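# Six arms lower a ring frame over a mast

## Task

Bring the ring frame down around the free-standing mast so that it ends up resting flat on the low bars, with the mast still standing upright on its plate. The arm bases, in metres in the scene frame, with heading in degrees measured counter-clockwise from +x: arm1 at x=-1.76 y=-0.37 z=+0.83 heading -15; arm2 at x=-1.03 y=-1.32 z=+0.83 heading +71; arm3 at x=+0.34 y=-1.74 z=+0.85 heading +131; arm4 at x=+1.77 y=-0.22 z=+0.84 heading +160; arm5 at x=+0.46 y=+1.67 z=+0.83 heading -115; arm6 at x=-0.76 y=+1.47 z=+0.78 heading -58. Finish by releasing the frame and pulling every arm away; the result only counts if the frame and mast stay in place without any robot holding them.

## Robot and tools

Setup. Six identical i2rt Big YAM arms (arm1 to arm6) stand around the work area, each with six joints, a two-finger gripper and a wrist camera. A fixed room camera, cam_high, looks down on the scene. The hand can reach roughly 1.0 m out from the joint1 axis. Loose objects may occasionally get a short shove from outside.

Frame. One shared scene frame is used: origin on the floor, +z up. The hand point is halfway between the fingertips; the hand's z axis runs along the fingers and the fingers open along its y axis. With joints 1 and 6 at 0 and the hand level and forward, the wrist camera rides on top of the hand looking toward the fingertips.

execute_actions. Argument "actions" is a list holding exactly one action, or empty (an empty list only reports state and images). The action is an object keyed by arm name; under each arm goes "joints", an object of absolute joint targets by name, not offsets. Each arm has its own object, and any subset of joints may be given. Names, units and allowed ranges: joint1_rad -2.879 to 2.879 (rotation of the whole arm about its base, positive counter-clockwise seen from above, 0 pointing along the base heading); joint2_rad 0 to 3.141 (shoulder; 0 has the upper arm pointing back about level, larger raises it and then brings it forward); joint3_rad 0 to 3.019 (elbow; 0 is fully folded, larger opens); joint4_rad -1.692 to 1.57 (hand pitch, positive tips fingers up); joint5_rad -1.57 to 1.57 (hand yaw, positive toward the arm's right); joint6_rad -2.094 to 2.094 (hand roll, positive clockwise viewed from behind the hand); gripper_m 0 to 0.093 metres of fingertip separation. Done tolerances are ±0.045, ±0.14, ±0.09, ±0.055, ±0.03, ±0.035 rad and ±0.003 m respectively. All motions in the action start together but finish independently; each joint moves at its own speed, so the hand may take a wide path between postures. One action runs at most 15 s. Optional "cameras" lists which images to return (arm1_cam_wrist ... arm6_cam_wrist, cam_high, or "all"); omitted or null gives all, [] gives none. An unknown key, name or out-of-range number rejects the whole call and nothing moves. Joints or arms left out may still be driving toward earlier targets.

wait: "seconds" from 0 to 10; nothing new is commanded, and it returns state and images like an empty action.

zoom_image: "camera" plus "region" [x0, y0, x1, y1] in pixels of that camera's latest full image (origin top-left, at most 504 by 504), giving a sharper crop.

finished_scene: "scene" (1 or 2) ends that scene for good after the last command is held; its result tells whether the goal was met and gives the next scene's task. Sending a reply without any tool call ends all remaining scenes.

Reading results. Each result gives per-arm state, including joint_positions and joint torques (six values in joint order, gripper excluded; they carry per-unit offset, scale and noise, are nonzero even in free air, and friction can mimic or mask load). The "pictures" line names the images in order. joint_status reports how each commanded joint of the latest accepted action ended: reached, "off_target" (stopped short and may still push), "contact_stop" or "time_out" (target dropped, joint holds where it stopped), "not_followed" (a safety check blocked that arm's joint targets, usually with a "cause:" line; the gripper part still runs, and the blocked targets may be retried on later actions until they pass or the path clears). After a time_out a joint may keep pushing toward its target or a nearer one; on_its_own lists such uncommanded behaviour, where "held at" is the target held, not the actual position. To relieve a push, command the joint's reported position. Tiny target changes may produce no motion. A joint carrying load may sag. Camera calibration lines (K, distortion, T_world_to_cam, pos_world) let you project scene points into images; wrist camera poses follow from reported joints and inherit their errors.

Cautions. The arms do not stop on contact and can press very hard. A forceful press between two arms fails the run; a strong hit may too, and no state line reports arm-to-arm contact. The collision check can be late and ignores fingers, gripper housings and wrist cameras. Arms act independently; one stalling does not pause the others. Sustained pushing or holding heats motors: a MOTOR HOT line appears at 85 °C, and at 100 °C that arm, gripper included, goes limp and falls (OVER-TEMPERATURE FAULT, joint_status "limit_stop_at_motor_heat"; resend targets afterwards). Heat builds during thinking too and partly carries into the next scene. Never knock anything to the floor or out of the work area. Avoid drops, slips, slams and hard pushes. End with the frame level on the low bars, the mast upright, grippers open and arms withdrawn.

Each tool is called after "Emit:" in YAML: its name, and indented under it one key for each argument.

## Session

Emit:
execute_actions:
  actions: []

Scene clock: 0.00 s.
Joint torques (N m, as the arm reports them, + toward a larger angle): no reading
Motor temperatures (°C, as the motors report them): arm1=[25 25 27 29 27 24] | arm2=[26 25 24 27 26 24] | arm3=[27 28 23 23 24 27] | arm4=[27 26 26 27 27 24] | arm5=[25 28 27 27 24 26] | arm6=[24 25 25 27 25 24]
arm1.joint_positions: joint1_rad=+0.029 joint2_rad=+0.491 joint3_rad=+1.457 joint4_rad=-1.376 joint5_rad=+0.282 joint6_rad=-0.191 gripper_m=+0.094
arm1.joint_status: not commanded
arm1.hand: x=-1.6118 y=-0.4505 z=+1.4171 quat_wxyz=(-0.504, -0.090, -0.827, +0.230) (m; scene frame)
arm2.joint_positions: joint1_rad=-0.013 joint2_rad=+0.557 joint3_rad=+1.441 joint4_rad=-1.238 joint5_rad=+0.014 joint6_rad=-0.301 gripper_m=+0.094
arm2.joint_status: not commanded
arm2.hand: x=-0.9541 y=-1.1288 z=+1.4258 quat_wxyz=(-0.511, +0.562, -0.598, -0.254) (m; scene frame)
arm3.joint_positions: joint1_rad=-0.382 joint2_rad=+0.441 joint3_rad=+1.398 joint4_rad=-1.401 joint5_rad=-0.085 joint6_rad=-0.064 gripper_m=+0.094
arm3.joint_status: not commanded
arm3.hand: x=+0.2865 y=-1.6056 z=+1.4127 quat_wxyz=(-0.298, +0.712, -0.451, -0.449) (m; scene frame)
arm4.joint_positions: joint1_rad=-0.093 joint2_rad=+0.579 joint3_rad=+1.368 joint4_rad=-1.359 joint5_rad=-0.274 joint6_rad=-0.035 gripper_m=+0.094
arm4.joint_status: not commanded
arm4.hand: x=+1.5565 y=-0.1749 z=+1.3807 quat_wxyz=(+0.006, +0.865, -0.110, -0.490) (m; scene frame)
arm5.joint_positions: joint1_rad=-0.235 joint2_rad=+0.527 joint3_rad=+1.437 joint4_rad=-1.494 joint5_rad=-0.053 joint6_rad=+0.329 gripper_m=+0.094
arm5.joint_status: not commanded
arm5.hand: x=+0.3604 y=+1.5251 z=+1.3750 quat_wxyz=(-0.290, -0.843, -0.260, +0.370) (m; scene frame)
arm6.joint_positions: joint1_rad=+0.378 joint2_rad=+0.596 joint3_rad=+1.345 joint4_rad=-1.500 joint5_rad=+0.140 joint6_rad=+0.357 gripper_m=+0.095
arm6.joint_status: not commanded
arm6.hand: x=-0.6127 y=+1.3367 z=+1.2747 quat_wxyz=(-0.389, -0.457, -0.791, +0.121) (m; scene frame)
pictures: arm1_cam_wrist, arm2_cam_wrist, arm3_cam_wrist, arm4_cam_wrist, arm5_cam_wrist, arm6_cam_wrist, cam_high
Images, in order (width x height): arm1_cam_wrist 504x504, arm2_cam_wrist 504x504, arm3_cam_wrist 504x504, arm4_cam_wrist 504x504, arm5_cam_wrist 504x504, arm6_cam_wrist 504x504, cam_high 504x504.

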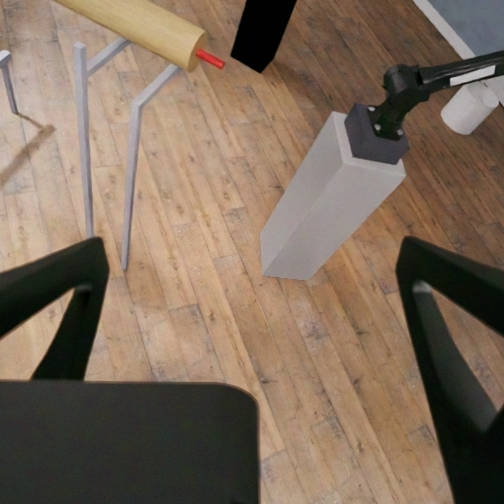

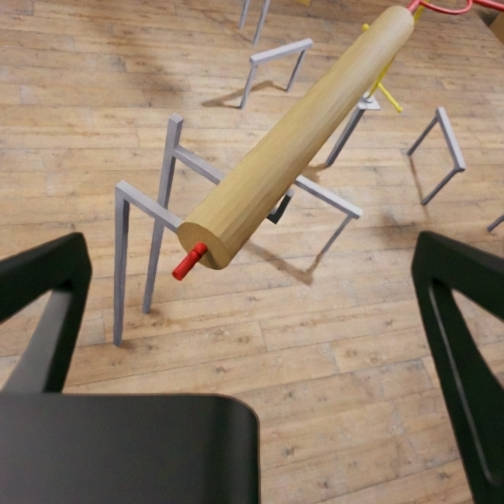

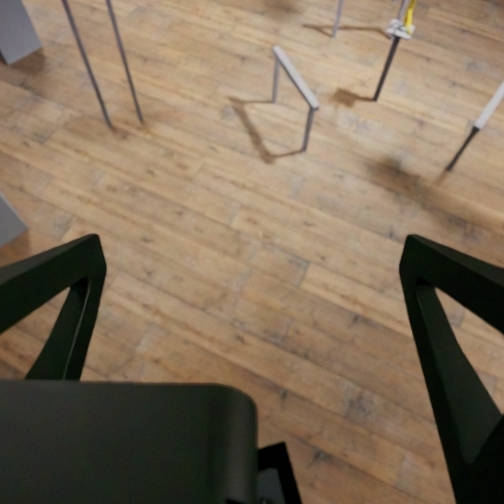

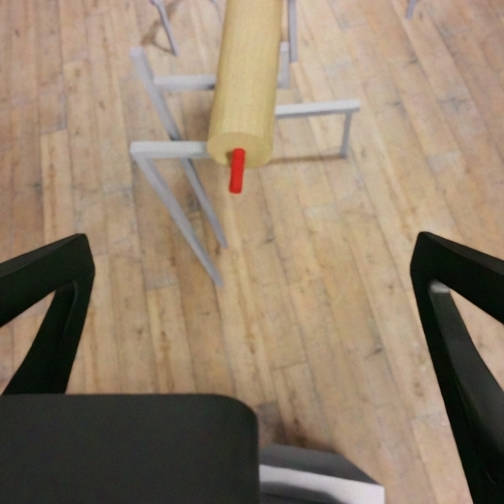

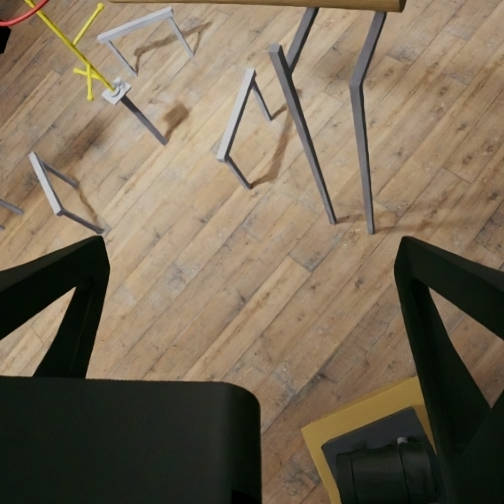

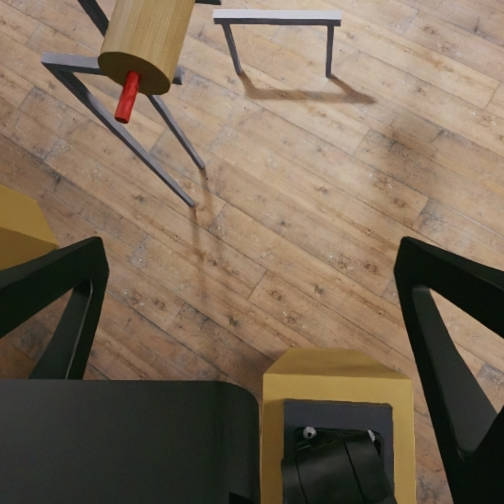

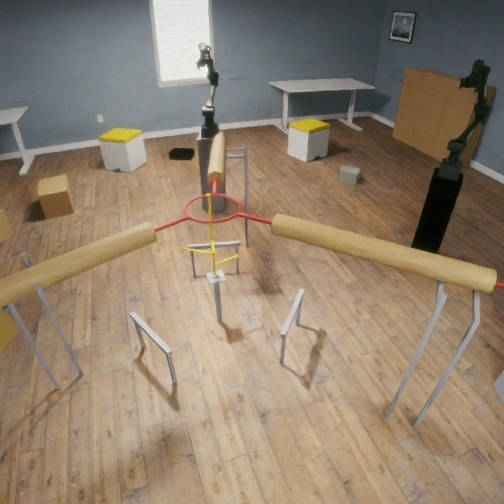

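Emit:
zoom_image:
  camera: "cam_high"
  region: [140,130,320,330]

Emit:
execute_actions:
  actions:
    - {"arm1":{"joints":{"joint1_rad":0.47,"joint2_rad":1.57,"joint3_rad":1.0,"joint4_rad":0.9,"joint5_rad":0,"joint6_rad":0}},"arm3":{"joints":{"joint1_rad":-0.52,"joint2_rad":2.0,"joint3_rad":1.0,"joint4_rad":1.5,"joint5_rad":0,"joint6_rad":0}},"arm5":{"joints":{"joint1_rad":0.17,"joint2_rad":1.57,"joint3_rad":2.2,"joint4_rad":-0.8,"joint5_rad":0,"joint6_rad":0}},"arm2":{"joints":{"joint2_rad":0.8,"joint3_rad":1.2,"joint4_rad":-0.8,"joint5_rad":0,"joint6_rad":0}},"arm4":{"joints":{"joint1_rad":0.2,"joint2_rad":0.8,"joint3_rad":0.9,"joint4_rad":-0.2,"joint5_rad":0,"joint6_rad":0}},"arm6":{"joints":{"joint1_rad":0.1,"joint2_rad":0.6,"joint3_rad":1.2,"joint4_rad":-0.8,"joint5_rad":0,"joint6_rad":0}}}

Region (140, 130, 320, 330) of cam_high's 504x504 image, scaled by 2.520, with more detail than that image has; it fills the left 454 columns of this view, and the rest is white.

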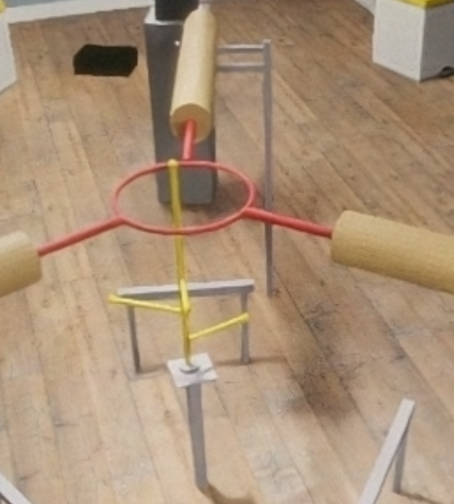

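Scene clock: 9.57 s.
Joint torques (N m, as the arm reports them, + toward a larger angle): arm1=[  1.34 -14.95  10.93   2.18  -0.06   0.06] | arm2=[-0.91 -4.24 11.73  2.25 -0.1   0.08] | arm3=[ -0.33 -15.58   7.12   2.12  -0.05   0.13] | arm4=[-1.82 -3.62 12.1   2.84  0.12  0.08] | arm5=[  2.55 -19.19  13.41   2.54   0.06  -0.17] | arm6=[-1.78  0.66  8.24  3.21 -0.18 -0.22]
Motor temperatures (°C, as the motors report them): arm1=[25 25 28 29 27 24] | arm2=[26 25 26 27 26 24] | arm3=[27 28 25 23 24 27] | arm4=[27 26 29 27 27 24] | arm5=[25 28 28 27 24 26] | arm6=[24 25 27 27 25 24]
arm1.joint_positions: joint1_rad=+0.472 joint2_rad=+1.573 joint3_rad=+0.972 joint4_rad=+0.872 joint5_rad=+0.002 joint6_rad=-0.008 gripper_m=+0.094
arm1.joint_status: all done
arm1.hand: x=-1.1267 y=-0.2330 z=+1.1844 quat_wxyz=(-0.790, +0.068, -0.604, -0.080) (m; scene frame)
arm2.joint_positions: joint1_rad=-0.013 joint2_rad=+0.796 joint3_rad=+1.160 joint4_rad=-0.825 joint5_rad=+0.003 joint6_rad=-0.016 gripper_m=+0.094
arm2.joint_status: all done
arm2.hand: x=-0.8987 y=-0.9645 z=+1.3023 quat_wxyz=(-0.430, +0.491, -0.694, -0.303) (m; scene frame)
arm3.joint_positions: joint1_rad=-0.514 joint2_rad=+2.011 joint3_rad=+0.995 joint4_rad=+1.482 joint5_rad=-0.002 joint6_rad=-0.013 gripper_m=+0.094
arm3.joint_status: all done
arm3.hand: x=+0.2177 y=-1.0874 z=+1.0861 quat_wxyz=(-0.545, +0.404, -0.329, -0.657) (m; scene frame)
arm4.joint_positions: joint1_rad=+0.199 joint2_rad=+0.802 joint3_rad=+0.883 joint4_rad=-0.223 joint5_rad=-0.004 joint6_rad=-0.013 gripper_m=+0.094
arm4.joint_status: all done
arm4.hand: x=+1.3415 y=-0.1607 z=+1.2897 quat_wxyz=(-0.050, +0.754, -0.049, -0.653) (m; scene frame)
arm5.joint_positions: joint1_rad=+0.161 joint2_rad=+1.590 joint3_rad=+2.145 joint4_rad=-0.827 joint5_rad=-0.003 joint6_rad=+0.009 gripper_m=+0.094
arm5.joint_status: all done
arm5.hand: x=+0.2782 y=+1.0277 z=+1.4680 quat_wxyz=(-0.367, -0.640, -0.479, +0.476) (m; scene frame)
arm6.joint_positions: joint1_rad=+0.110 joint2_rad=+0.603 joint3_rad=+1.192 joint4_rad=-0.822 joint5_rad=+0.003 joint6_rad=+0.012 gripper_m=+0.095
arm6.joint_status: all done
arm6.hand: x=-0.5746 y=+1.2383 z=+1.3395 quat_wxyz=(-0.562, -0.344, -0.702, +0.270) (m; scene frame)
pictures: arm1_cam_wrist, arm2_cam_wrist, arm3_cam_wrist, arm4_cam_wrist, arm5_cam_wrist, arm6_cam_wrist, cam_high
camera_calibration (this result's frames):
arm1_cam_wrist: T_world_to_cam=[[0.21647, -0.976268, 0.00643274, 0.014131], [-0.331931, -0.0797929, -0.939923, 0.730728], [0.91813, 0.201329, -0.341327, 1.61124], [0, 0, 0, 1]] pos_world=[-1.23984, -0.252288, 1.2367]
arm2_cam_wrist: T_world_to_cam=[[0.942101, -0.335315, 0.00305116, 0.515835], [-0.296927, -0.838407, -0.457063, -0.474632], [0.155818, 0.429694, -0.889429, 1.83862], [0, 0, 0, 1]] pos_world=[-0.91339, -1.01501, 1.41681]
arm3_cam_wrist: T_world_to_cam=[[0.978682, 0.20518, 0.00914435, -0.00195939], [0.0440231, -0.16608, -0.985129, 0.881411], [-0.20061, 0.96453, -0.171572, 1.40018], [0, 0, 0, 1]] pos_world=[0.244004, -1.20373, 1.10855]
arm4_cam_wrist: T_world_to_cam=[[0.139677, 0.990186, 0.00465078, -0.0321111], [0.68843, -0.0937325, -0.719221, -0.00566996], [-0.711727, 0.10366, -0.694766, 1.9924], [0, 0, 0, 1]] pos_world=[1.42644, -0.175268, 1.38033]
arm5_cam_wrist: T_world_to_cam=[[-0.961727, 0.273367, -0.0187455, 0.0167396], [0.227877, 0.759948, -0.608729, 0.0483949], [-0.152161, -0.589703, -0.793157, 1.93976], [0, 0, 0, 1]] pos_world=[0.300226, 1.10253, 1.56831]
arm6_cam_wrist: T_world_to_cam=[[-0.784256, -0.620415, -0.00519904, 0.319947], [-0.459002, 0.585813, -0.667937, -0.0893889], [0.417444, -0.521447, -0.7442, 2.00758], [0, 0, 0, 1]] pos_world=[-0.628161, 1.29771, 1.436]
Images, in order (width x height): arm1_cam_wrist 504x504, arm2_cam_wrist 504x504, arm3_cam_wrist 504x504, arm4_cam_wrist 504x504, arm5_cam_wrist 504x504, arm6_cam_wrist 504x504, cam_high 504x504.

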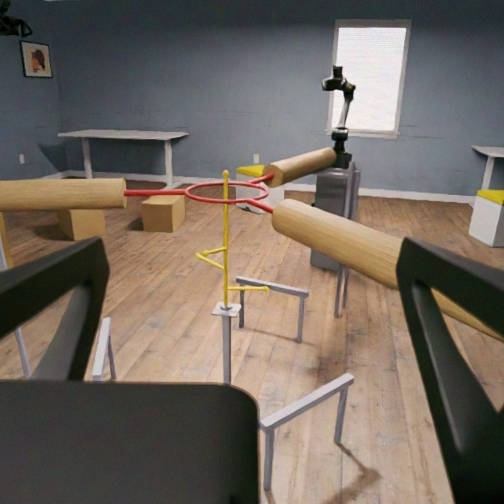

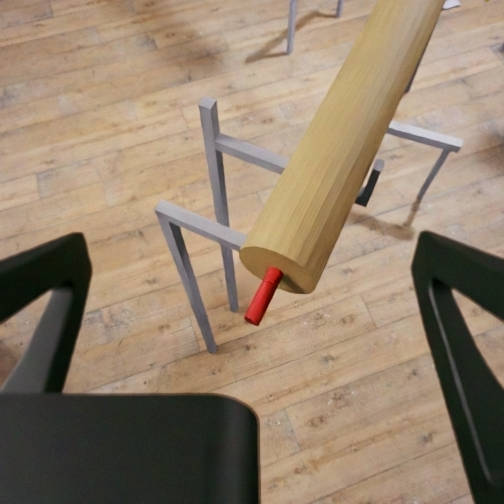

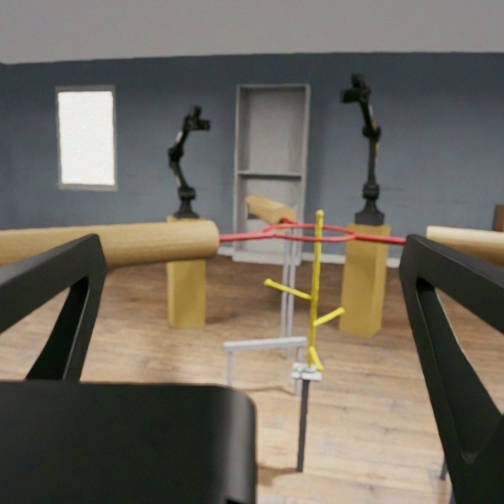

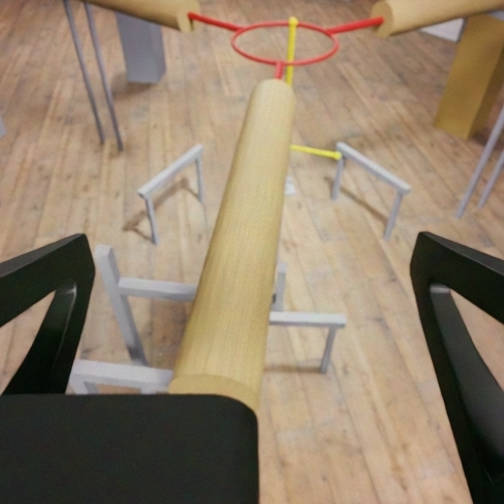

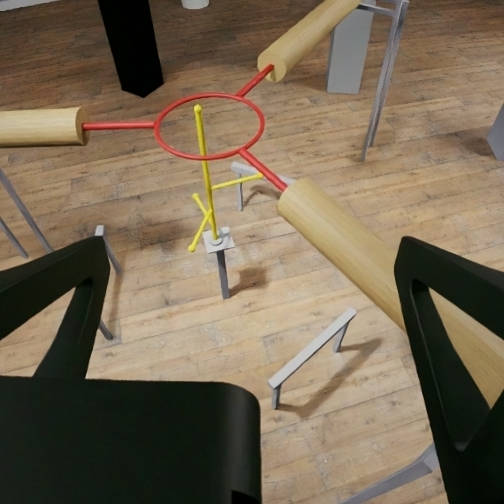

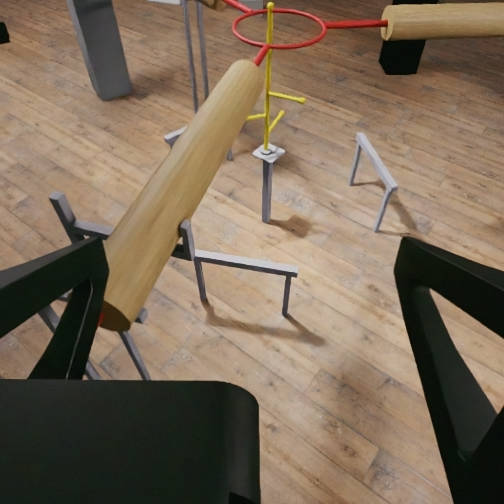

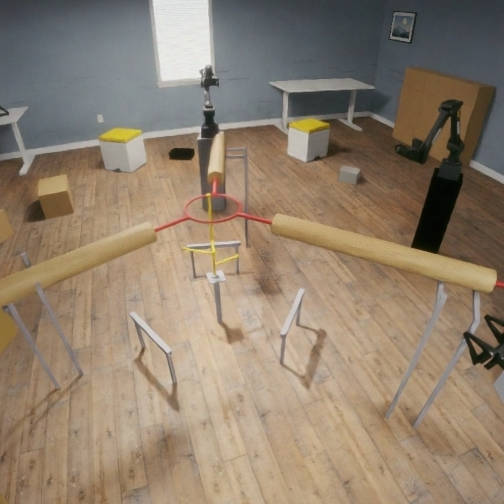

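Emit:
execute_actions:
  actions:
    - {"arm2":{"joints":{"joint1_rad":-0.052,"joint2_rad":1.66,"joint3_rad":1.68,"joint4_rad":-1.56,"joint6_rad":0.4}},"arm4":{"joints":{"joint1_rad":0.299,"joint2_rad":1.77,"joint3_rad":1.8,"joint4_rad":-1.57,"joint6_rad":0.246}},"arm6":{"joints":{"joint1_rad":0.541,"joint2_rad":1.82,"joint3_rad":1.99,"joint4_rad":-1.69,"joint6_rad":0.75}}}
  cameras: ["arm2_cam_wrist","arm4_cam_wrist","arm6_cam_wrist"]

Scene clock: 48.63 s.
Joint torques (N m, as the arm reports them, + toward a larger angle): arm1=[  1.42 -15.08  10.91   2.19  -0.05   0.07] | arm2=[ -1.96 -18.71  11.27  -0.54  -0.05   0.08] | arm3=[ -0.41 -15.78   7.11   2.13  -0.05   0.13] | arm4=[ -2.02 -20.67  13.41  -0.47   0.08   0.07] | arm5=[  2.89 -19.1   13.39   2.63   0.08  -0.17] | arm6=[ -0.73 -22.5   11.09   0.3   -0.05   0.08]
Motor temperatures (°C, as the motors report them): arm1=[25 27 33 29 27 24] | arm2=[26 25 32 27 26 24] | arm3=[27 31 26 24 24 27] | arm4=[27 26 34 28 27 24] | arm5=[25 30 33 27 24 26] | arm6=[24 26 31 27 25 24]
arm1.joint_positions: joint1_rad=+0.472 joint2_rad=+1.573 joint3_rad=+0.972 joint4_rad=+0.872 joint5_rad=+0.002 joint6_rad=-0.008 gripper_m=+0.094
arm1.joint_status: not commanded
arm1.hand: x=-1.1267 y=-0.2330 z=+1.1844 quat_wxyz=(-0.790, +0.068, -0.604, -0.080) (m; scene frame)
arm2.joint_positions: joint1_rad=-0.039 joint2_rad=+1.669 joint3_rad=+1.635 joint4_rad=-1.546 joint5_rad=+0.003 joint6_rad=+0.383 gripper_m=+0.094
arm2.joint_status: all done
arm2.hand: x=-0.8479 y=-0.8524 z=+1.0686 quat_wxyz=(+0.008, +0.397, -0.918, +0.001) (m; scene frame)
arm3.joint_positions: joint1_rad=-0.514 joint2_rad=+2.011 joint3_rad=+0.995 joint4_rad=+1.482 joint5_rad=-0.002 joint6_rad=-0.013 gripper_m=+0.094
arm3.joint_status: not commanded
arm3.hand: x=+0.2177 y=-1.0874 z=+1.0861 quat_wxyz=(-0.545, +0.404, -0.329, -0.657) (m; scene frame)
arm4.joint_positions: joint1_rad=+0.300 joint2_rad=+1.791 joint3_rad=+1.752 joint4_rad=-1.559 joint5_rad=-0.002 joint6_rad=+0.233 gripper_m=+0.094
arm4.joint_status: all done
arm4.hand: x=+1.2235 y=-0.1992 z=+1.0686 quat_wxyz=(+0.000, +0.990, -0.138, +0.014) (m; scene frame)
arm5.joint_positions: joint1_rad=+0.161 joint2_rad=+1.590 joint3_rad=+2.145 joint4_rad=-0.827 joint5_rad=-0.003 joint6_rad=+0.009 gripper_m=+0.094
arm5.joint_status: not commanded
arm5.hand: x=+0.2782 y=+1.0277 z=+1.4680 quat_wxyz=(-0.367, -0.640, -0.479, +0.476) (m; scene frame)
arm6.joint_positions: joint1_rad=+0.535 joint2_rad=+1.840 joint3_rad=+1.942 joint4_rad=-1.679 joint5_rad=+0.002 joint6_rad=+0.737 gripper_m=+0.095
arm6.joint_status: all done
arm6.hand: x=-0.2595 y=+1.2156 z=+1.0541 quat_wxyz=(+0.000, -0.570, -0.822, +0.004) (m; scene frame)
pictures: arm2_cam_wrist, arm4_cam_wrist, arm6_cam_wrist
camera_calibration (this result's frames):
arm2_cam_wrist: T_world_to_cam=[[0.728749, -0.684771, -0.00366785, 0.0346773], [-0.544386, -0.58258, 0.603527, -1.59753], [-0.415415, -0.437823, -0.797334, 0.252441], [0, 0, 0, 1]] pos_world=[-0.790074, -0.796417, 1.16556]
arm4_cam_wrist: T_world_to_cam=[[0.279973, 0.960005, 0.00219478, -0.151499], [0.762664, -0.223808, 0.606839, -1.6208], [0.58306, -0.168225, -0.794821, 0.227388], [0, 0, 0, 1]] pos_world=[1.14596, -0.179056, 1.16463]
arm6_cam_wrist: T_world_to_cam=[[-0.935098, -0.354374, 0.00317111, 0.180184], [-0.288766, 0.767103, 0.572859, -1.60619], [-0.205439, 0.534764, -0.819648, 0.285825], [0, 0, 0, 1]] pos_world=[-0.236604, 1.14312, 1.15383]
Images, in order (width x height): arm2_cam_wrist 504x504, arm4_cam_wrist 504x504, arm6_cam_wrist 504x504.

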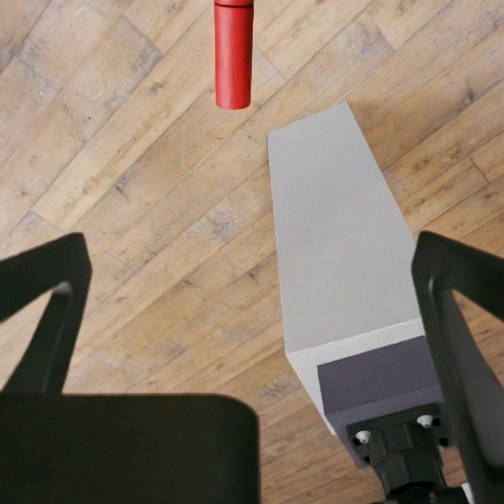

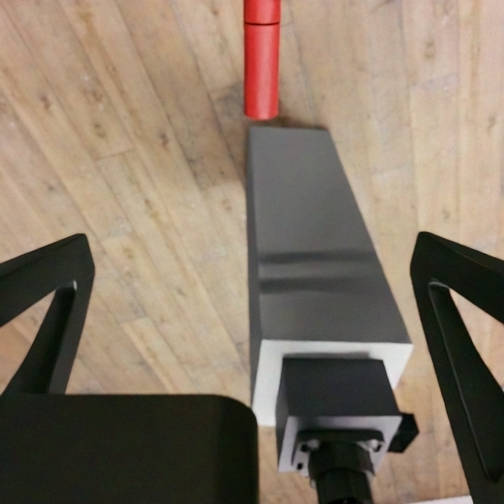

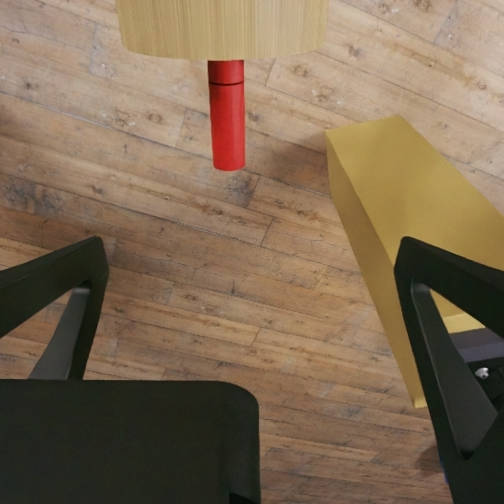

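Emit:
execute_actions:
  actions:
    - {"arm2":{"joints":{"joint2_rad":1.79,"joint3_rad":1.48,"joint4_rad":-1.2}},"arm4":{"joints":{"joint1_rad":0.278,"joint2_rad":1.872,"joint3_rad":1.56,"joint4_rad":-1.195}},"arm6":{"joints":{"joint1_rad":0.55,"joint2_rad":1.87,"joint3_rad":1.72,"joint4_rad":-1.355}}}
  cameras: ["arm2_cam_wrist","arm4_cam_wrist","arm6_cam_wrist"]

Scene clock: 57.73 s.
Joint torques (N m, as the arm reports them, + toward a larger angle): arm1=[  1.34 -15.08  10.89   2.18  -0.06   0.07] | arm2=[ -1.9  -20.93   9.37   0.56  -0.04   0.07] | arm3=[ -0.26 -15.44   7.07   2.15  -0.04   0.14] | arm4=[ -2.17 -21.65  10.48   0.68   0.08   0.08] | arm5=[  2.34 -19.65  13.36   2.73   0.06  -0.18] | arm6=[  0.08 -21.36   7.96   1.27  -0.05   0.05]
Motor temperatures (°C, as the motors report them): arm1=[25 27 34 29 27 24] | arm2=[26 26 32 27 26 24] | arm3=[27 31 26 24 24 27] | arm4=[27 27 34 28 27 24] | arm5=[25 30 34 27 24 26] | arm6=[24 27 32 27 25 24]
arm1.joint_positions: joint1_rad=+0.472 joint2_rad=+1.573 joint3_rad=+0.972 joint4_rad=+0.872 joint5_rad=+0.002 joint6_rad=-0.008 gripper_m=+0.094
arm1.joint_status: not commanded
arm1.hand: x=-1.1267 y=-0.2330 z=+1.1844 quat_wxyz=(-0.790, +0.068, -0.604, -0.080) (m; scene frame)
arm2.joint_positions: joint1_rad=-0.039 joint2_rad=+1.805 joint3_rad=+1.455 joint4_rad=-1.216 joint5_rad=+0.003 joint6_rad=+0.384 gripper_m=+0.094
arm2.joint_status: all done
arm2.hand: x=-0.8389 y=-0.8242 z=+0.9326 quat_wxyz=(+0.003, +0.397, -0.918, -0.004) (m; scene frame)
arm3.joint_positions: joint1_rad=-0.514 joint2_rad=+2.011 joint3_rad=+0.995 joint4_rad=+1.482 joint5_rad=-0.002 joint6_rad=-0.013 gripper_m=+0.094
arm3.joint_status: not commanded
arm3.hand: x=+0.2177 y=-1.0874 z=+1.0861 quat_wxyz=(-0.545, +0.404, -0.329, -0.657) (m; scene frame)
arm4.joint_positions: joint1_rad=+0.281 joint2_rad=+1.894 joint3_rad=+1.539 joint4_rad=-1.208 joint5_rad=-0.002 joint6_rad=+0.233 gripper_m=+0.094
arm4.joint_status: all done
arm4.hand: x=+1.2035 y=-0.1875 z=+0.9331 quat_wxyz=(+0.002, +0.989, -0.148, -0.003) (m; scene frame)
arm5.joint_positions: joint1_rad=+0.161 joint2_rad=+1.590 joint3_rad=+2.145 joint4_rad=-0.827 joint5_rad=-0.003 joint6_rad=+0.009 gripper_m=+0.094
arm5.joint_status: not commanded
arm5.hand: x=+0.2782 y=+1.0277 z=+1.4680 quat_wxyz=(-0.367, -0.640, -0.479, +0.476) (m; scene frame)
arm6.joint_positions: joint1_rad=+0.535 joint2_rad=+1.871 joint3_rad=+1.715 joint4_rad=-1.368 joint5_rad=+0.002 joint6_rad=+0.738 gripper_m=+0.095
arm6.joint_status: all done
arm6.hand: x=-0.2403 y=+1.2050 z=+0.9514 quat_wxyz=(-0.027, -0.570, -0.821, +0.001) (m; scene frame)
pictures: arm2_cam_wrist, arm4_cam_wrist, arm6_cam_wrist
camera_calibration (this result's frames):
arm2_cam_wrist: T_world_to_cam=[[0.728397, -0.685099, -0.00881032, 0.051087], [-0.547688, -0.589932, 0.59331, -1.49343], [-0.411673, -0.42734, -0.804926, 0.17894], [0, 0, 0, 1]] pos_world=[-0.781484, -0.769558, 1.03055]
arm4_cam_wrist: T_world_to_cam=[[0.298943, 0.954253, -0.00592153, -0.173208], [0.778378, -0.240247, 0.580007, -1.51768], [0.552051, -0.177998, -0.81459, 0.187221], [0, 0, 0, 1]] pos_world=[1.12975, -0.166009, 1.03175]
arm6_cam_wrist: T_world_to_cam=[[-0.934387, -0.35472, -0.0330858, 0.229737], [-0.315537, 0.780888, 0.53912, -1.52461], [-0.165401, 0.514187, -0.841579, 0.266503], [0, 0, 0, 1]] pos_world=[-0.222329, 1.13501, 1.05383]
Images, in order (width x height): arm2_cam_wrist 504x504, arm4_cam_wrist 504x504, arm6_cam_wrist 504x504.

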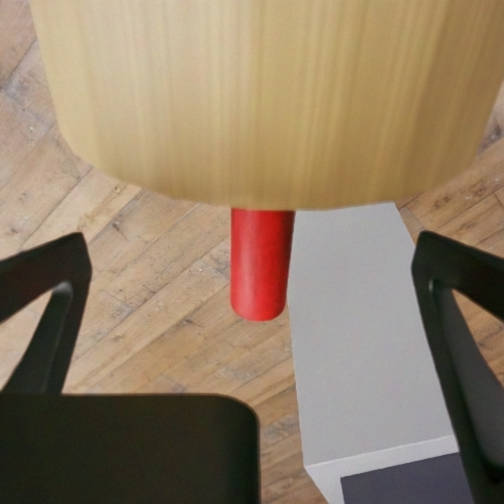

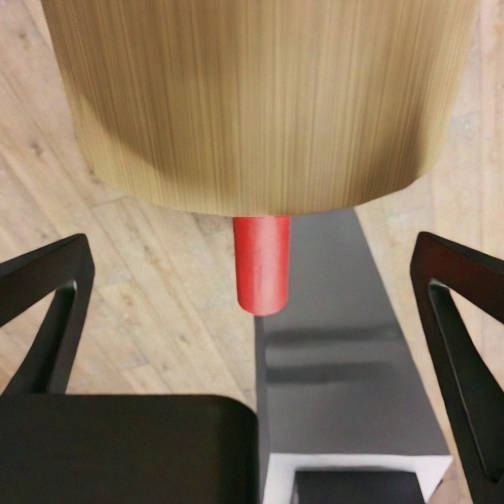

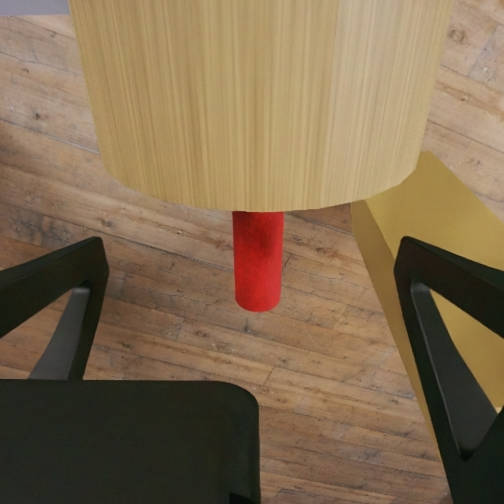

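Emit:
execute_actions:
  actions:
    - {"arm2":{"joints":{"joint2_rad":1.81,"joint3_rad":1.43,"joint4_rad":-1.135}},"arm4":{"joints":{"joint2_rad":1.895,"joint3_rad":1.51,"joint4_rad":-1.125}},"arm6":{"joints":{"joint2_rad":1.90,"joint3_rad":1.655,"joint4_rad":-1.285}}}
  cameras: []

Emit:
execute_actions:
  actions:
    - {"arm2":{"joints":{"gripper_m":0}},"arm4":{"joints":{"gripper_m":0}},"arm6":{"joints":{"gripper_m":0}}}
  cameras: ["arm2_cam_wrist","arm4_cam_wrist","arm6_cam_wrist"]

Scene clock: 63.50 s.
Joint torques (N m, as the arm reports them, + toward a larger angle): arm1=[  1.25 -15.06  10.91   2.19  -0.06   0.07] | arm2=[ -2.06 -19.75   7.93   0.63  -0.05   0.07] | arm3=[ -0.42 -15.44   7.12   2.16  -0.04   0.11] | arm4=[ -2.16 -19.39   9.19   0.81   0.08   0.09] | arm5=[  2.3  -19.07  13.36   2.64   0.03  -0.17] | arm6=[  0.32 -20.18   7.41   1.36  -0.03   0.06]
Motor temperatures (°C, as the motors report them): arm1=[25 27 34 29 27 24] | arm2=[26 26 32 27 26 24] | arm3=[27 31 26 24 24 27] | arm4=[27 28 33 27 27 24] | arm5=[25 30 34 27 24 26] | arm6=[24 27 32 27 25 24]
arm1.joint_positions: joint1_rad=+0.472 joint2_rad=+1.573 joint3_rad=+0.972 joint4_rad=+0.872 joint5_rad=+0.002 joint6_rad=-0.008 gripper_m=+0.094
arm1.joint_status: not commanded
arm1.hand: x=-1.1267 y=-0.2330 z=+1.1844 quat_wxyz=(-0.790, +0.068, -0.604, -0.080) (m; scene frame)
arm2.joint_positions: joint1_rad=-0.039 joint2_rad=+1.809 joint3_rad=+1.424 joint4_rad=-1.152 joint5_rad=+0.003 joint6_rad=+0.384 gripper_m=+0.094
arm2.joint_status: all done
arm2.hand: x=-0.8376 y=-0.8206 z=+0.9200 quat_wxyz=(-0.008, +0.397, -0.918, -0.015) (m; scene frame)
arm3.joint_positions: joint1_rad=-0.514 joint2_rad=+2.011 joint3_rad=+0.995 joint4_rad=+1.482 joint5_rad=-0.002 joint6_rad=-0.013 gripper_m=+0.094
arm3.joint_status: not commanded
arm3.hand: x=+0.2177 y=-1.0874 z=+1.0861 quat_wxyz=(-0.545, +0.404, -0.329, -0.657) (m; scene frame)
arm4.joint_positions: joint1_rad=+0.281 joint2_rad=+1.894 joint3_rad=+1.502 joint4_rad=-1.139 joint5_rad=-0.002 joint6_rad=+0.233 gripper_m=+0.094
arm4.joint_status: all done
arm4.hand: x=+1.2007 y=-0.1873 z=+0.9201 quat_wxyz=(+0.003, +0.989, -0.148, -0.019) (m; scene frame)
arm5.joint_positions: joint1_rad=+0.161 joint2_rad=+1.590 joint3_rad=+2.145 joint4_rad=-0.827 joint5_rad=-0.003 joint6_rad=+0.009 gripper_m=+0.094
arm5.joint_status: not commanded
arm5.hand: x=+0.2782 y=+1.0277 z=+1.4680 quat_wxyz=(-0.367, -0.640, -0.479, +0.476) (m; scene frame)
arm6.joint_positions: joint1_rad=+0.535 joint2_rad=+1.885 joint3_rad=+1.655 joint4_rad=-1.298 joint5_rad=+0.002 joint6_rad=+0.738 gripper_m=+0.095
arm6.joint_status: all done
arm6.hand: x=-0.2418 y=+1.2055 z=+0.9208 quat_wxyz=(-0.025, -0.570, -0.821, +0.001) (m; scene frame)
pictures: none
No camera images: the call's "cameras" was empty. Leave "cameras" out to get every camera's image.

Scene clock: 64.23 s.
Joint torques (N m, as the arm reports them, + toward a larger angle): arm1=[  1.32 -15.06  10.92   2.18  -0.05   0.08] | arm2=[ -1.63 -19.37   8.09   0.64  -0.09  -0.01] | arm3=[ -0.49 -15.4    7.1    2.17  -0.05   0.12] | arm4=[ -2.23 -19.22   9.09   0.8    0.09   0.07] | arm5=[  2.94 -19.2   13.48   2.71   0.05  -0.19] | arm6=[  0.08 -20.2    7.38   1.23   0.04   0.08]
Motor temperatures (°C, as the motors report them): arm1=[25 27 34 29 27 24] | arm2=[26 26 32 27 26 24] | arm3=[27 31 26 24 24 27] | arm4=[27 28 33 27 27 24] | arm5=[25 30 34 27 24 26] | arm6=[24 27 32 27 25 24]
arm1.joint_positions: joint1_rad=+0.472 joint2_rad=+1.573 joint3_rad=+0.972 joint4_rad=+0.872 joint5_rad=+0.002 joint6_rad=-0.008 gripper_m=+0.094
arm1.joint_status: not commanded
arm1.hand: x=-1.1267 y=-0.2330 z=+1.1844 quat_wxyz=(-0.790, +0.068, -0.604, -0.080) (m; scene frame)
arm2.joint_positions: joint1_rad=-0.042 joint2_rad=+1.809 joint3_rad=+1.422 joint4_rad=-1.152 joint5_rad=+0.004 joint6_rad=+0.392 gripper_m=+0.016
arm2.joint_status: gripper_m off_target (ended at +0.016, target +0.000)
arm2.hand: x=-0.8358 y=-0.8221 z=+0.9193 quat_wxyz=(-0.007, +0.391, -0.920, -0.014) (m; scene frame)
arm3.joint_positions: joint1_rad=-0.514 joint2_rad=+2.011 joint3_rad=+0.995 joint4_rad=+1.482 joint5_rad=-0.002 joint6_rad=-0.013 gripper_m=+0.094
arm3.joint_status: not commanded
arm3.hand: x=+0.2177 y=-1.0874 z=+1.0861 quat_wxyz=(-0.545, +0.404, -0.329, -0.657) (m; scene frame)
arm4.joint_positions: joint1_rad=+0.281 joint2_rad=+1.894 joint3_rad=+1.502 joint4_rad=-1.139 joint5_rad=-0.002 joint6_rad=+0.234 gripper_m=+0.000
arm4.joint_status: all done
arm4.hand: x=+1.2007 y=-0.1873 z=+0.9201 quat_wxyz=(+0.003, +0.989, -0.148, -0.019) (m; scene frame)
arm5.joint_positions: joint1_rad=+0.161 joint2_rad=+1.590 joint3_rad=+2.145 joint4_rad=-0.827 joint5_rad=-0.003 joint6_rad=+0.009 gripper_m=+0.094
arm5.joint_status: not commanded
arm5.hand: x=+0.2782 y=+1.0277 z=+1.4680 quat_wxyz=(-0.367, -0.640, -0.479, +0.476) (m; scene frame)
arm6.joint_positions: joint1_rad=+0.535 joint2_rad=+1.885 joint3_rad=+1.655 joint4_rad=-1.297 joint5_rad=+0.000 joint6_rad=+0.738 gripper_m=+0.018
arm6.joint_status: gripper_m off_target (ended at +0.018, target +0.000)
arm6.hand: x=-0.2414 y=+1.2059 z=+0.9208 quat_wxyz=(-0.025, -0.570, -0.821, +0.000) (m; scene frame)
pictures: arm2_cam_wrist, arm4_cam_wrist, arm6_cam_wrist
camera_calibration (this result's frames):
arm2_cam_wrist: T_world_to_cam=[[0.719868, -0.693873, -0.0181596, 0.0444043], [-0.561883, -0.597894, 0.571674, -1.48105], [-0.407527, -0.401326, -0.82028, 0.209357], [0, 0, 0, 1]] pos_world=[-0.778825, -0.770682, 1.01922]
arm4_cam_wrist: T_world_to_cam=[[0.299035, 0.954145, -0.0136279, -0.165642], [0.796625, -0.241754, 0.554025, -1.50622], [0.525326, -0.176529, -0.832388, 0.226962], [0, 0, 0, 1]] pos_world=[1.1302, -0.166024, 1.02115]
arm6_cam_wrist: T_world_to_cam=[[-0.934442, -0.354678, -0.0319621, 0.22695], [-0.314236, 0.778996, 0.542606, -1.50981], [-0.167552, 0.517077, -0.839379, 0.234042], [0, 0, 0, 1]] pos_world=[-0.223151, 1.13561, 1.02294]
Images, in order (width x height): arm2_cam_wrist 504x504, arm4_cam_wrist 504x504, arm6_cam_wrist 504x504.

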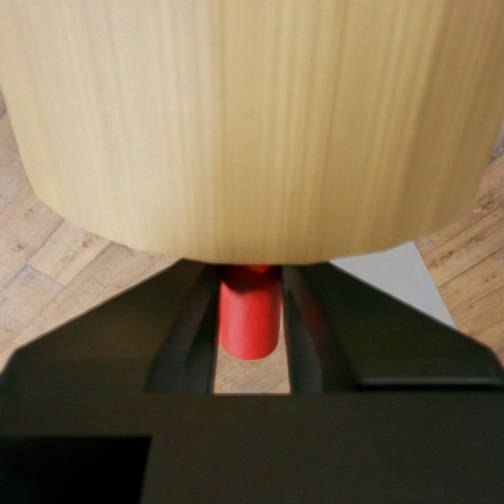

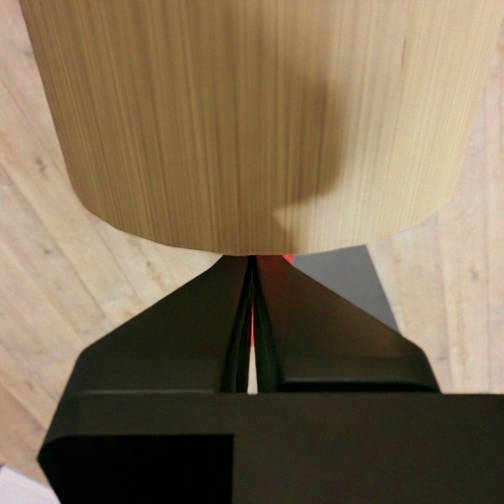

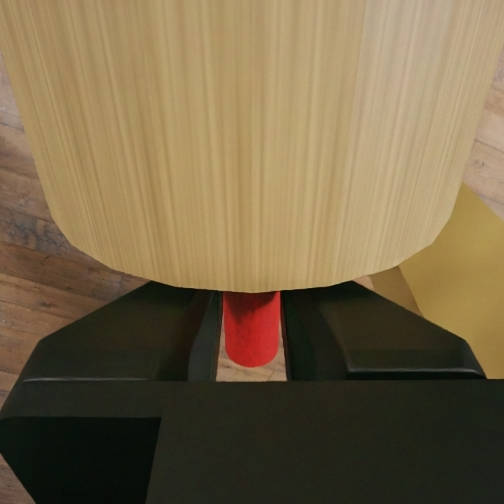

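Reported z is biased per arm; go deeper on 2 and 4.

Emit:
execute_actions:
  actions:
    - {"arm2":{"joints":{"gripper_m":0.06}},"arm4":{"joints":{"gripper_m":0.06}}}
  cameras: []

Emit:
execute_actions:
  actions:
    - {"arm2":{"joints":{"joint2_rad":1.845,"joint3_rad":1.405,"joint4_rad":-1.11}},"arm4":{"joints":{"joint1_rad":0.27,"joint2_rad":1.935,"joint3_rad":1.465,"joint4_rad":-1.07}}}
  cameras: []

Emit:
execute_actions:
  actions:
    - {"arm2":{"joints":{"gripper_m":0}},"arm4":{"joints":{"gripper_m":0}}}
  cameras: ["arm2_cam_wrist","arm4_cam_wrist"]

Scene clock: 68.30 s.
Joint torques (N m, as the arm reports them, + toward a larger angle): arm1=[  1.42 -15.05  10.95   2.18  -0.05   0.07] | arm2=[ -1.58 -19.44   8.13   0.64  -0.07  -0.01] | arm3=[ -0.42 -15.41   7.13   2.19  -0.05   0.12] | arm4=[ -2.19 -19.27   9.03   0.78   0.08   0.07] | arm5=[  2.17 -18.82  13.47   2.65   0.06  -0.19] | arm6=[  0.17 -20.1    7.46   1.27   0.03   0.07]
Motor temperatures (°C, as the motors report them): arm1=[25 27 34 29 27 24] | arm2=[26 27 31 27 26 24] | arm3=[27 31 26 24 24 27] | arm4=[27 28 33 27 27 24] | arm5=[25 30 34 27 24 26] | arm6=[24 27 31 27 25 24]
arm1.joint_positions: joint1_rad=+0.472 joint2_rad=+1.573 joint3_rad=+0.972 joint4_rad=+0.872 joint5_rad=+0.002 joint6_rad=-0.008 gripper_m=+0.094
arm1.joint_status: not commanded
arm1.hand: x=-1.1267 y=-0.2330 z=+1.1844 quat_wxyz=(-0.790, +0.068, -0.604, -0.080) (m; scene frame)
arm2.joint_positions: joint1_rad=-0.042 joint2_rad=+1.809 joint3_rad=+1.422 joint4_rad=-1.151 joint5_rad=+0.003 joint6_rad=+0.392 gripper_m=+0.060
arm2.joint_status: all done
arm2.hand: x=-0.8359 y=-0.8220 z=+0.9191 quat_wxyz=(-0.007, +0.391, -0.920, -0.014) (m; scene frame)
arm3.joint_positions: joint1_rad=-0.514 joint2_rad=+2.011 joint3_rad=+0.995 joint4_rad=+1.482 joint5_rad=-0.002 joint6_rad=-0.013 gripper_m=+0.094
arm3.joint_status: not commanded
arm3.hand: x=+0.2177 y=-1.0874 z=+1.0861 quat_wxyz=(-0.545, +0.404, -0.329, -0.657) (m; scene frame)
arm4.joint_positions: joint1_rad=+0.281 joint2_rad=+1.894 joint3_rad=+1.502 joint4_rad=-1.139 joint5_rad=-0.002 joint6_rad=+0.234 gripper_m=+0.060
arm4.joint_status: all done
arm4.hand: x=+1.2007 y=-0.1873 z=+0.9201 quat_wxyz=(+0.003, +0.989, -0.149, -0.019) (m; scene frame)
arm5.joint_positions: joint1_rad=+0.161 joint2_rad=+1.590 joint3_rad=+2.145 joint4_rad=-0.827 joint5_rad=-0.003 joint6_rad=+0.009 gripper_m=+0.094
arm5.joint_status: not commanded
arm5.hand: x=+0.2782 y=+1.0277 z=+1.4680 quat_wxyz=(-0.367, -0.640, -0.479, +0.476) (m; scene frame)
arm6.joint_positions: joint1_rad=+0.535 joint2_rad=+1.885 joint3_rad=+1.655 joint4_rad=-1.297 joint5_rad=+0.000 joint6_rad=+0.738 gripper_m=+0.018
arm6.joint_status: not commanded
arm6.hand: x=-0.2414 y=+1.2059 z=+0.9208 quat_wxyz=(-0.025, -0.570, -0.821, +0.000) (m; scene frame)
pictures: none
No camera images: the call's "cameras" was empty. Leave "cameras" out to get every camera's image.

Scene clock: 69.10 s.
Joint torques (N m, as the arm reports them, + toward a larger angle): arm1=[  1.3  -15.08  10.91   2.18  -0.06   0.07] | arm2=[ -1.51 -20.59   7.77   0.54  -0.06  -0.01] | arm3=[ -0.35 -15.5    7.11   2.15  -0.05   0.12] | arm4=[ -2.39 -19.75   8.63   0.74   0.06   0.08] | arm5=[  2.63 -19.28  13.42   2.74   0.05  -0.15] | arm6=[  0.   -20.25   7.41   1.24   0.03   0.07]
Motor temperatures (°C, as the motors report them): arm1=[25 27 34 29 27 24] | arm2=[26 27 31 27 26 24] | arm3=[27 31 26 24 24 27] | arm4=[27 28 33 27 27 24] | arm5=[25 30 34 27 24 26] | arm6=[24 27 31 27 25 24]
arm1.joint_positions: joint1_rad=+0.472 joint2_rad=+1.573 joint3_rad=+0.972 joint4_rad=+0.872 joint5_rad=+0.002 joint6_rad=-0.008 gripper_m=+0.094
arm1.joint_status: not commanded
arm1.hand: x=-1.1267 y=-0.2330 z=+1.1844 quat_wxyz=(-0.790, +0.068, -0.604, -0.080) (m; scene frame)
arm2.joint_positions: joint1_rad=-0.042 joint2_rad=+1.852 joint3_rad=+1.397 joint4_rad=-1.126 joint5_rad=+0.003 joint6_rad=+0.392 gripper_m=+0.060
arm2.joint_status: all done
arm2.hand: x=-0.8386 y=-0.8278 z=+0.8883 quat_wxyz=(+0.008, +0.391, -0.920, +0.001) (m; scene frame)
arm3.joint_positions: joint1_rad=-0.514 joint2_rad=+2.011 joint3_rad=+0.995 joint4_rad=+1.482 joint5_rad=-0.002 joint6_rad=-0.013 gripper_m=+0.094
arm3.joint_status: not commanded
arm3.hand: x=+0.2177 y=-1.0874 z=+1.0861 quat_wxyz=(-0.545, +0.404, -0.329, -0.657) (m; scene frame)
arm4.joint_positions: joint1_rad=+0.276 joint2_rad=+1.933 joint3_rad=+1.458 joint4_rad=-1.083 joint5_rad=-0.002 joint6_rad=+0.234 gripper_m=+0.060
arm4.joint_status: all done
arm4.hand: x=+1.2080 y=-0.1853 z=+0.8839 quat_wxyz=(+0.002, +0.989, -0.151, -0.006) (m; scene frame)
arm5.joint_positions: joint1_rad=+0.161 joint2_rad=+1.590 joint3_rad=+2.145 joint4_rad=-0.827 joint5_rad=-0.003 joint6_rad=+0.009 gripper_m=+0.094
arm5.joint_status: not commanded
arm5.hand: x=+0.2782 y=+1.0277 z=+1.4680 quat_wxyz=(-0.367, -0.640, -0.479, +0.476) (m; scene frame)
arm6.joint_positions: joint1_rad=+0.535 joint2_rad=+1.885 joint3_rad=+1.655 joint4_rad=-1.297 joint5_rad=+0.000 joint6_rad=+0.738 gripper_m=+0.018
arm6.joint_status: not commanded
arm6.hand: x=-0.2414 y=+1.2059 z=+0.9208 quat_wxyz=(-0.025, -0.570, -0.821, +0.000) (m; scene frame)
pictures: none
No camera images: the call's "cameras" was empty. Leave "cameras" out to get every camera's image.

Scene clock: 69.73 s.
Joint torques (N m, as the arm reports them, + toward a larger angle): arm1=[  1.25 -15.02  10.91   2.19  -0.06   0.07] | arm2=[ -1.56 -20.33   7.78   0.43   0.26  -0.13] | arm3=[ -0.4  -15.52   7.14   2.12  -0.06   0.12] | arm4=[ -2.67 -19.24   9.18   0.77  -0.04   0.13] | arm5=[  2.71 -19.33  13.44   2.67   0.06  -0.18] | arm6=[  0.21 -19.96   7.38   1.25  -0.02   0.07]
Motor temperatures (°C, as the motors report them): arm1=[25 27 34 29 27 24] | arm2=[26 27 31 27 26 24] | arm3=[27 31 26 24 24 27] | arm4=[27 28 33 27 27 24] | arm5=[25 30 34 27 24 26] | arm6=[24 27 31 27 25 24]
arm1.joint_positions: joint1_rad=+0.472 joint2_rad=+1.573 joint3_rad=+0.972 joint4_rad=+0.872 joint5_rad=+0.002 joint6_rad=-0.008 gripper_m=+0.094
arm1.joint_status: not commanded
arm1.hand: x=-1.1267 y=-0.2330 z=+1.1844 quat_wxyz=(-0.790, +0.068, -0.604, -0.080) (m; scene frame)
arm2.joint_positions: joint1_rad=-0.042 joint2_rad=+1.852 joint3_rad=+1.397 joint4_rad=-1.123 joint5_rad=-0.006 joint6_rad=+0.406 gripper_m=+0.017
arm2.joint_status: gripper_m off_target (ended at +0.017, target +0.000)
arm2.hand: x=-0.8397 y=-0.8265 z=+0.8883 quat_wxyz=(+0.010, +0.385, -0.923, -0.003) (m; scene frame)
arm3.joint_positions: joint1_rad=-0.514 joint2_rad=+2.011 joint3_rad=+0.995 joint4_rad=+1.482 joint5_rad=-0.002 joint6_rad=-0.013 gripper_m=+0.094
arm3.joint_status: not commanded
arm3.hand: x=+0.2177 y=-1.0874 z=+1.0861 quat_wxyz=(-0.545, +0.404, -0.329, -0.657) (m; scene frame)
arm4.joint_positions: joint1_rad=+0.278 joint2_rad=+1.933 joint3_rad=+1.452 joint4_rad=-1.085 joint5_rad=+0.001 joint6_rad=+0.229 gripper_m=+0.018
arm4.joint_status: gripper_m off_target (ended at +0.018, target +0.000)
arm4.hand: x=+1.2108 y=-0.1861 z=+0.8822 quat_wxyz=(+0.000, +0.989, -0.147, -0.002) (m; scene frame)
arm5.joint_positions: joint1_rad=+0.161 joint2_rad=+1.590 joint3_rad=+2.145 joint4_rad=-0.827 joint5_rad=-0.003 joint6_rad=+0.009 gripper_m=+0.094
arm5.joint_status: not commanded
arm5.hand: x=+0.2782 y=+1.0277 z=+1.4680 quat_wxyz=(-0.367, -0.640, -0.479, +0.476) (m; scene frame)
arm6.joint_positions: joint1_rad=+0.535 joint2_rad=+1.885 joint3_rad=+1.655 joint4_rad=-1.297 joint5_rad=+0.002 joint6_rad=+0.738 gripper_m=+0.018
arm6.joint_status: not commanded
arm6.hand: x=-0.2415 y=+1.2057 z=+0.9208 quat_wxyz=(-0.025, -0.570, -0.821, +0.001) (m; scene frame)
pictures: arm2_cam_wrist, arm4_cam_wrist
camera_calibration (this result's frames):
arm2_cam_wrist: T_world_to_cam=[[0.71061, -0.703487, -0.0117755, 0.0222719], [-0.555165, -0.570911, 0.604858, -1.46979], [-0.432232, -0.423281, -0.796247, 0.120378], [0, 0, 0, 1]] pos_world=[-0.779772, -0.772498, 0.985127]
arm4_cam_wrist: T_world_to_cam=[[0.296779, 0.954942, -0.00284956, -0.176998], [0.777721, -0.239968, 0.581004, -1.49348], [0.554141, -0.174646, -0.813896, 0.139436], [0, 0, 0, 1]] pos_world=[1.13677, -0.165012, 0.980697]
Images, in order (width x height): arm2_cam_wrist 504x504, arm4_cam_wrist 504x504.

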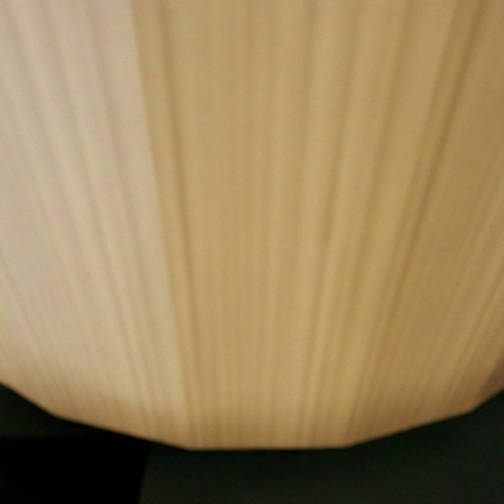

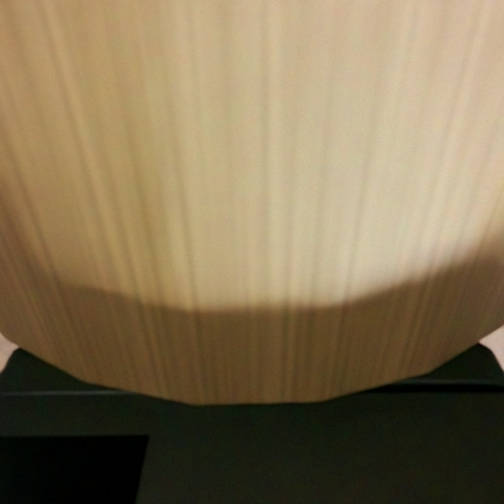

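Lift.

Emit:
execute_actions:
  actions:
    - {"arm2":{"joints":{"joint2_rad":1.79,"joint3_rad":1.49,"joint4_rad":-1.22}},"arm4":{"joints":{"joint2_rad":1.86,"joint3_rad":1.545,"joint4_rad":-1.19}},"arm6":{"joints":{"joint2_rad":1.84,"joint3_rad":1.76,"joint4_rad":-1.41}}}
  cameras: ["cam_high","arm6_cam_wrist","arm3_cam_wrist"]

Scene clock: 73.27 s.
Joint torques (N m, as the arm reports them, + toward a larger angle): arm1=[  1.38 -14.96  10.92   2.19  -0.06   0.07] | arm2=[ -1.56 -23.16  11.65  -1.25  -0.04  -0.14] | arm3=[ -0.38 -15.68   7.11   2.19  -0.04   0.13] | arm4=[ -2.38 -23.74  13.05  -1.12  -0.17   0.27] | arm5=[  2.25 -19.52  13.42   2.73   0.04  -0.18] | arm6=[  0.36 -25.32  11.79  -0.61  -0.15   0.07]
Motor temperatures (°C, as the motors report them): arm1=[25 27 35 29 27 24] | arm2=[26 27 31 27 26 24] | arm3=[27 31 26 24 24 27] | arm4=[27 29 33 27 27 24] | arm5=[25 30 34 27 24 26] | arm6=[24 27 31 27 25 24]
arm1.joint_positions: joint1_rad=+0.472 joint2_rad=+1.573 joint3_rad=+0.972 joint4_rad=+0.872 joint5_rad=+0.002 joint6_rad=-0.008 gripper_m=+0.094
arm1.joint_status: not commanded
arm1.hand: x=-1.1267 y=-0.2330 z=+1.1844 quat_wxyz=(-0.790, +0.068, -0.604, -0.080) (m; scene frame)
arm2.joint_positions: joint1_rad=-0.042 joint2_rad=+1.834 joint3_rad=+1.430 joint4_rad=-1.186 joint5_rad=+0.002 joint6_rad=+0.406 gripper_m=+0.017
arm2.joint_status: all done
arm2.hand: x=-0.8385 y=-0.8278 z=+0.9089 quat_wxyz=(+0.011, +0.385, -0.923, +0.004) (m; scene frame)
arm3.joint_positions: joint1_rad=-0.514 joint2_rad=+2.011 joint3_rad=+0.995 joint4_rad=+1.482 joint5_rad=-0.002 joint6_rad=-0.013 gripper_m=+0.094
arm3.joint_status: not commanded
arm3.hand: x=+0.2177 y=-1.0874 z=+1.0861 quat_wxyz=(-0.545, +0.404, -0.329, -0.657) (m; scene frame)
arm4.joint_positions: joint1_rad=+0.270 joint2_rad=+1.905 joint3_rad=+1.493 joint4_rad=-1.162 joint5_rad=+0.004 joint6_rad=+0.216 gripper_m=+0.018
arm4.joint_status: all done
arm4.hand: x=+1.2110 y=-0.1810 z=+0.9111 quat_wxyz=(-0.002, +0.989, -0.145, +0.002) (m; scene frame)
arm5.joint_positions: joint1_rad=+0.161 joint2_rad=+1.590 joint3_rad=+2.145 joint4_rad=-0.827 joint5_rad=-0.003 joint6_rad=+0.009 gripper_m=+0.094
arm5.joint_status: not commanded
arm5.hand: x=+0.2782 y=+1.0277 z=+1.4680 quat_wxyz=(-0.367, -0.640, -0.479, +0.476) (m; scene frame)
arm6.joint_positions: joint1_rad=+0.535 joint2_rad=+1.885 joint3_rad=+1.701 joint4_rad=-1.377 joint5_rad=+0.004 joint6_rad=+0.738 gripper_m=+0.018
arm6.joint_status: all done
arm6.hand: x=-0.2460 y=+1.2074 z=+0.9378 quat_wxyz=(-0.009, -0.570, -0.822, +0.004) (m; scene frame)
pictures: arm3_cam_wrist, arm6_cam_wrist, cam_high
camera_calibration (this result's frames):
arm3_cam_wrist: T_world_to_cam=[[0.978682, 0.20518, 0.00914435, -0.00195939], [0.0440231, -0.16608, -0.985129, 0.881411], [-0.20061, 0.96453, -0.171572, 1.40018], [0, 0, 0, 1]] pos_world=[0.244004, -1.20373, 1.10855]
arm6_cam_wrist: T_world_to_cam=[[-0.935314, -0.353761, -0.00637831, 0.198392], [-0.296124, 0.772807, 0.56132, -1.52722], [-0.193644, 0.526899, -0.827574, 0.217468], [0, 0, 0, 1]] pos_world=[-0.224577, 1.13585, 1.0385]
Images, in order (width x height): arm3_cam_wrist 504x504, arm6_cam_wrist 504x504, cam_high 504x504.

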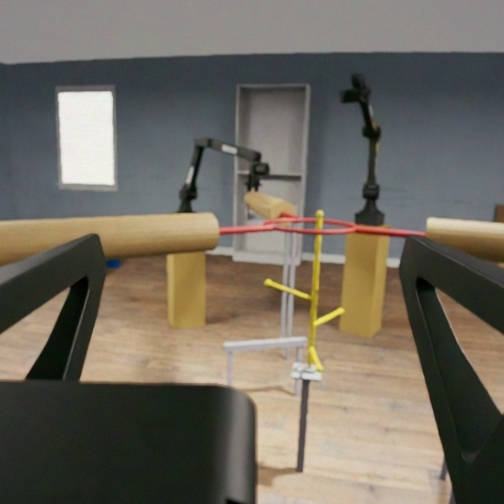

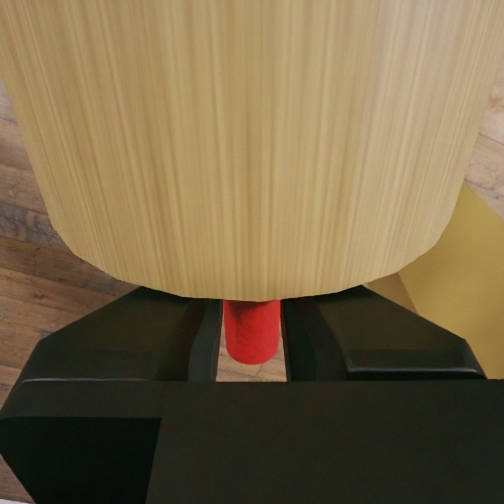

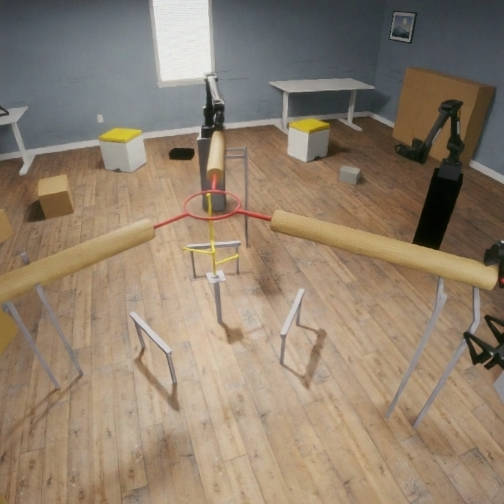

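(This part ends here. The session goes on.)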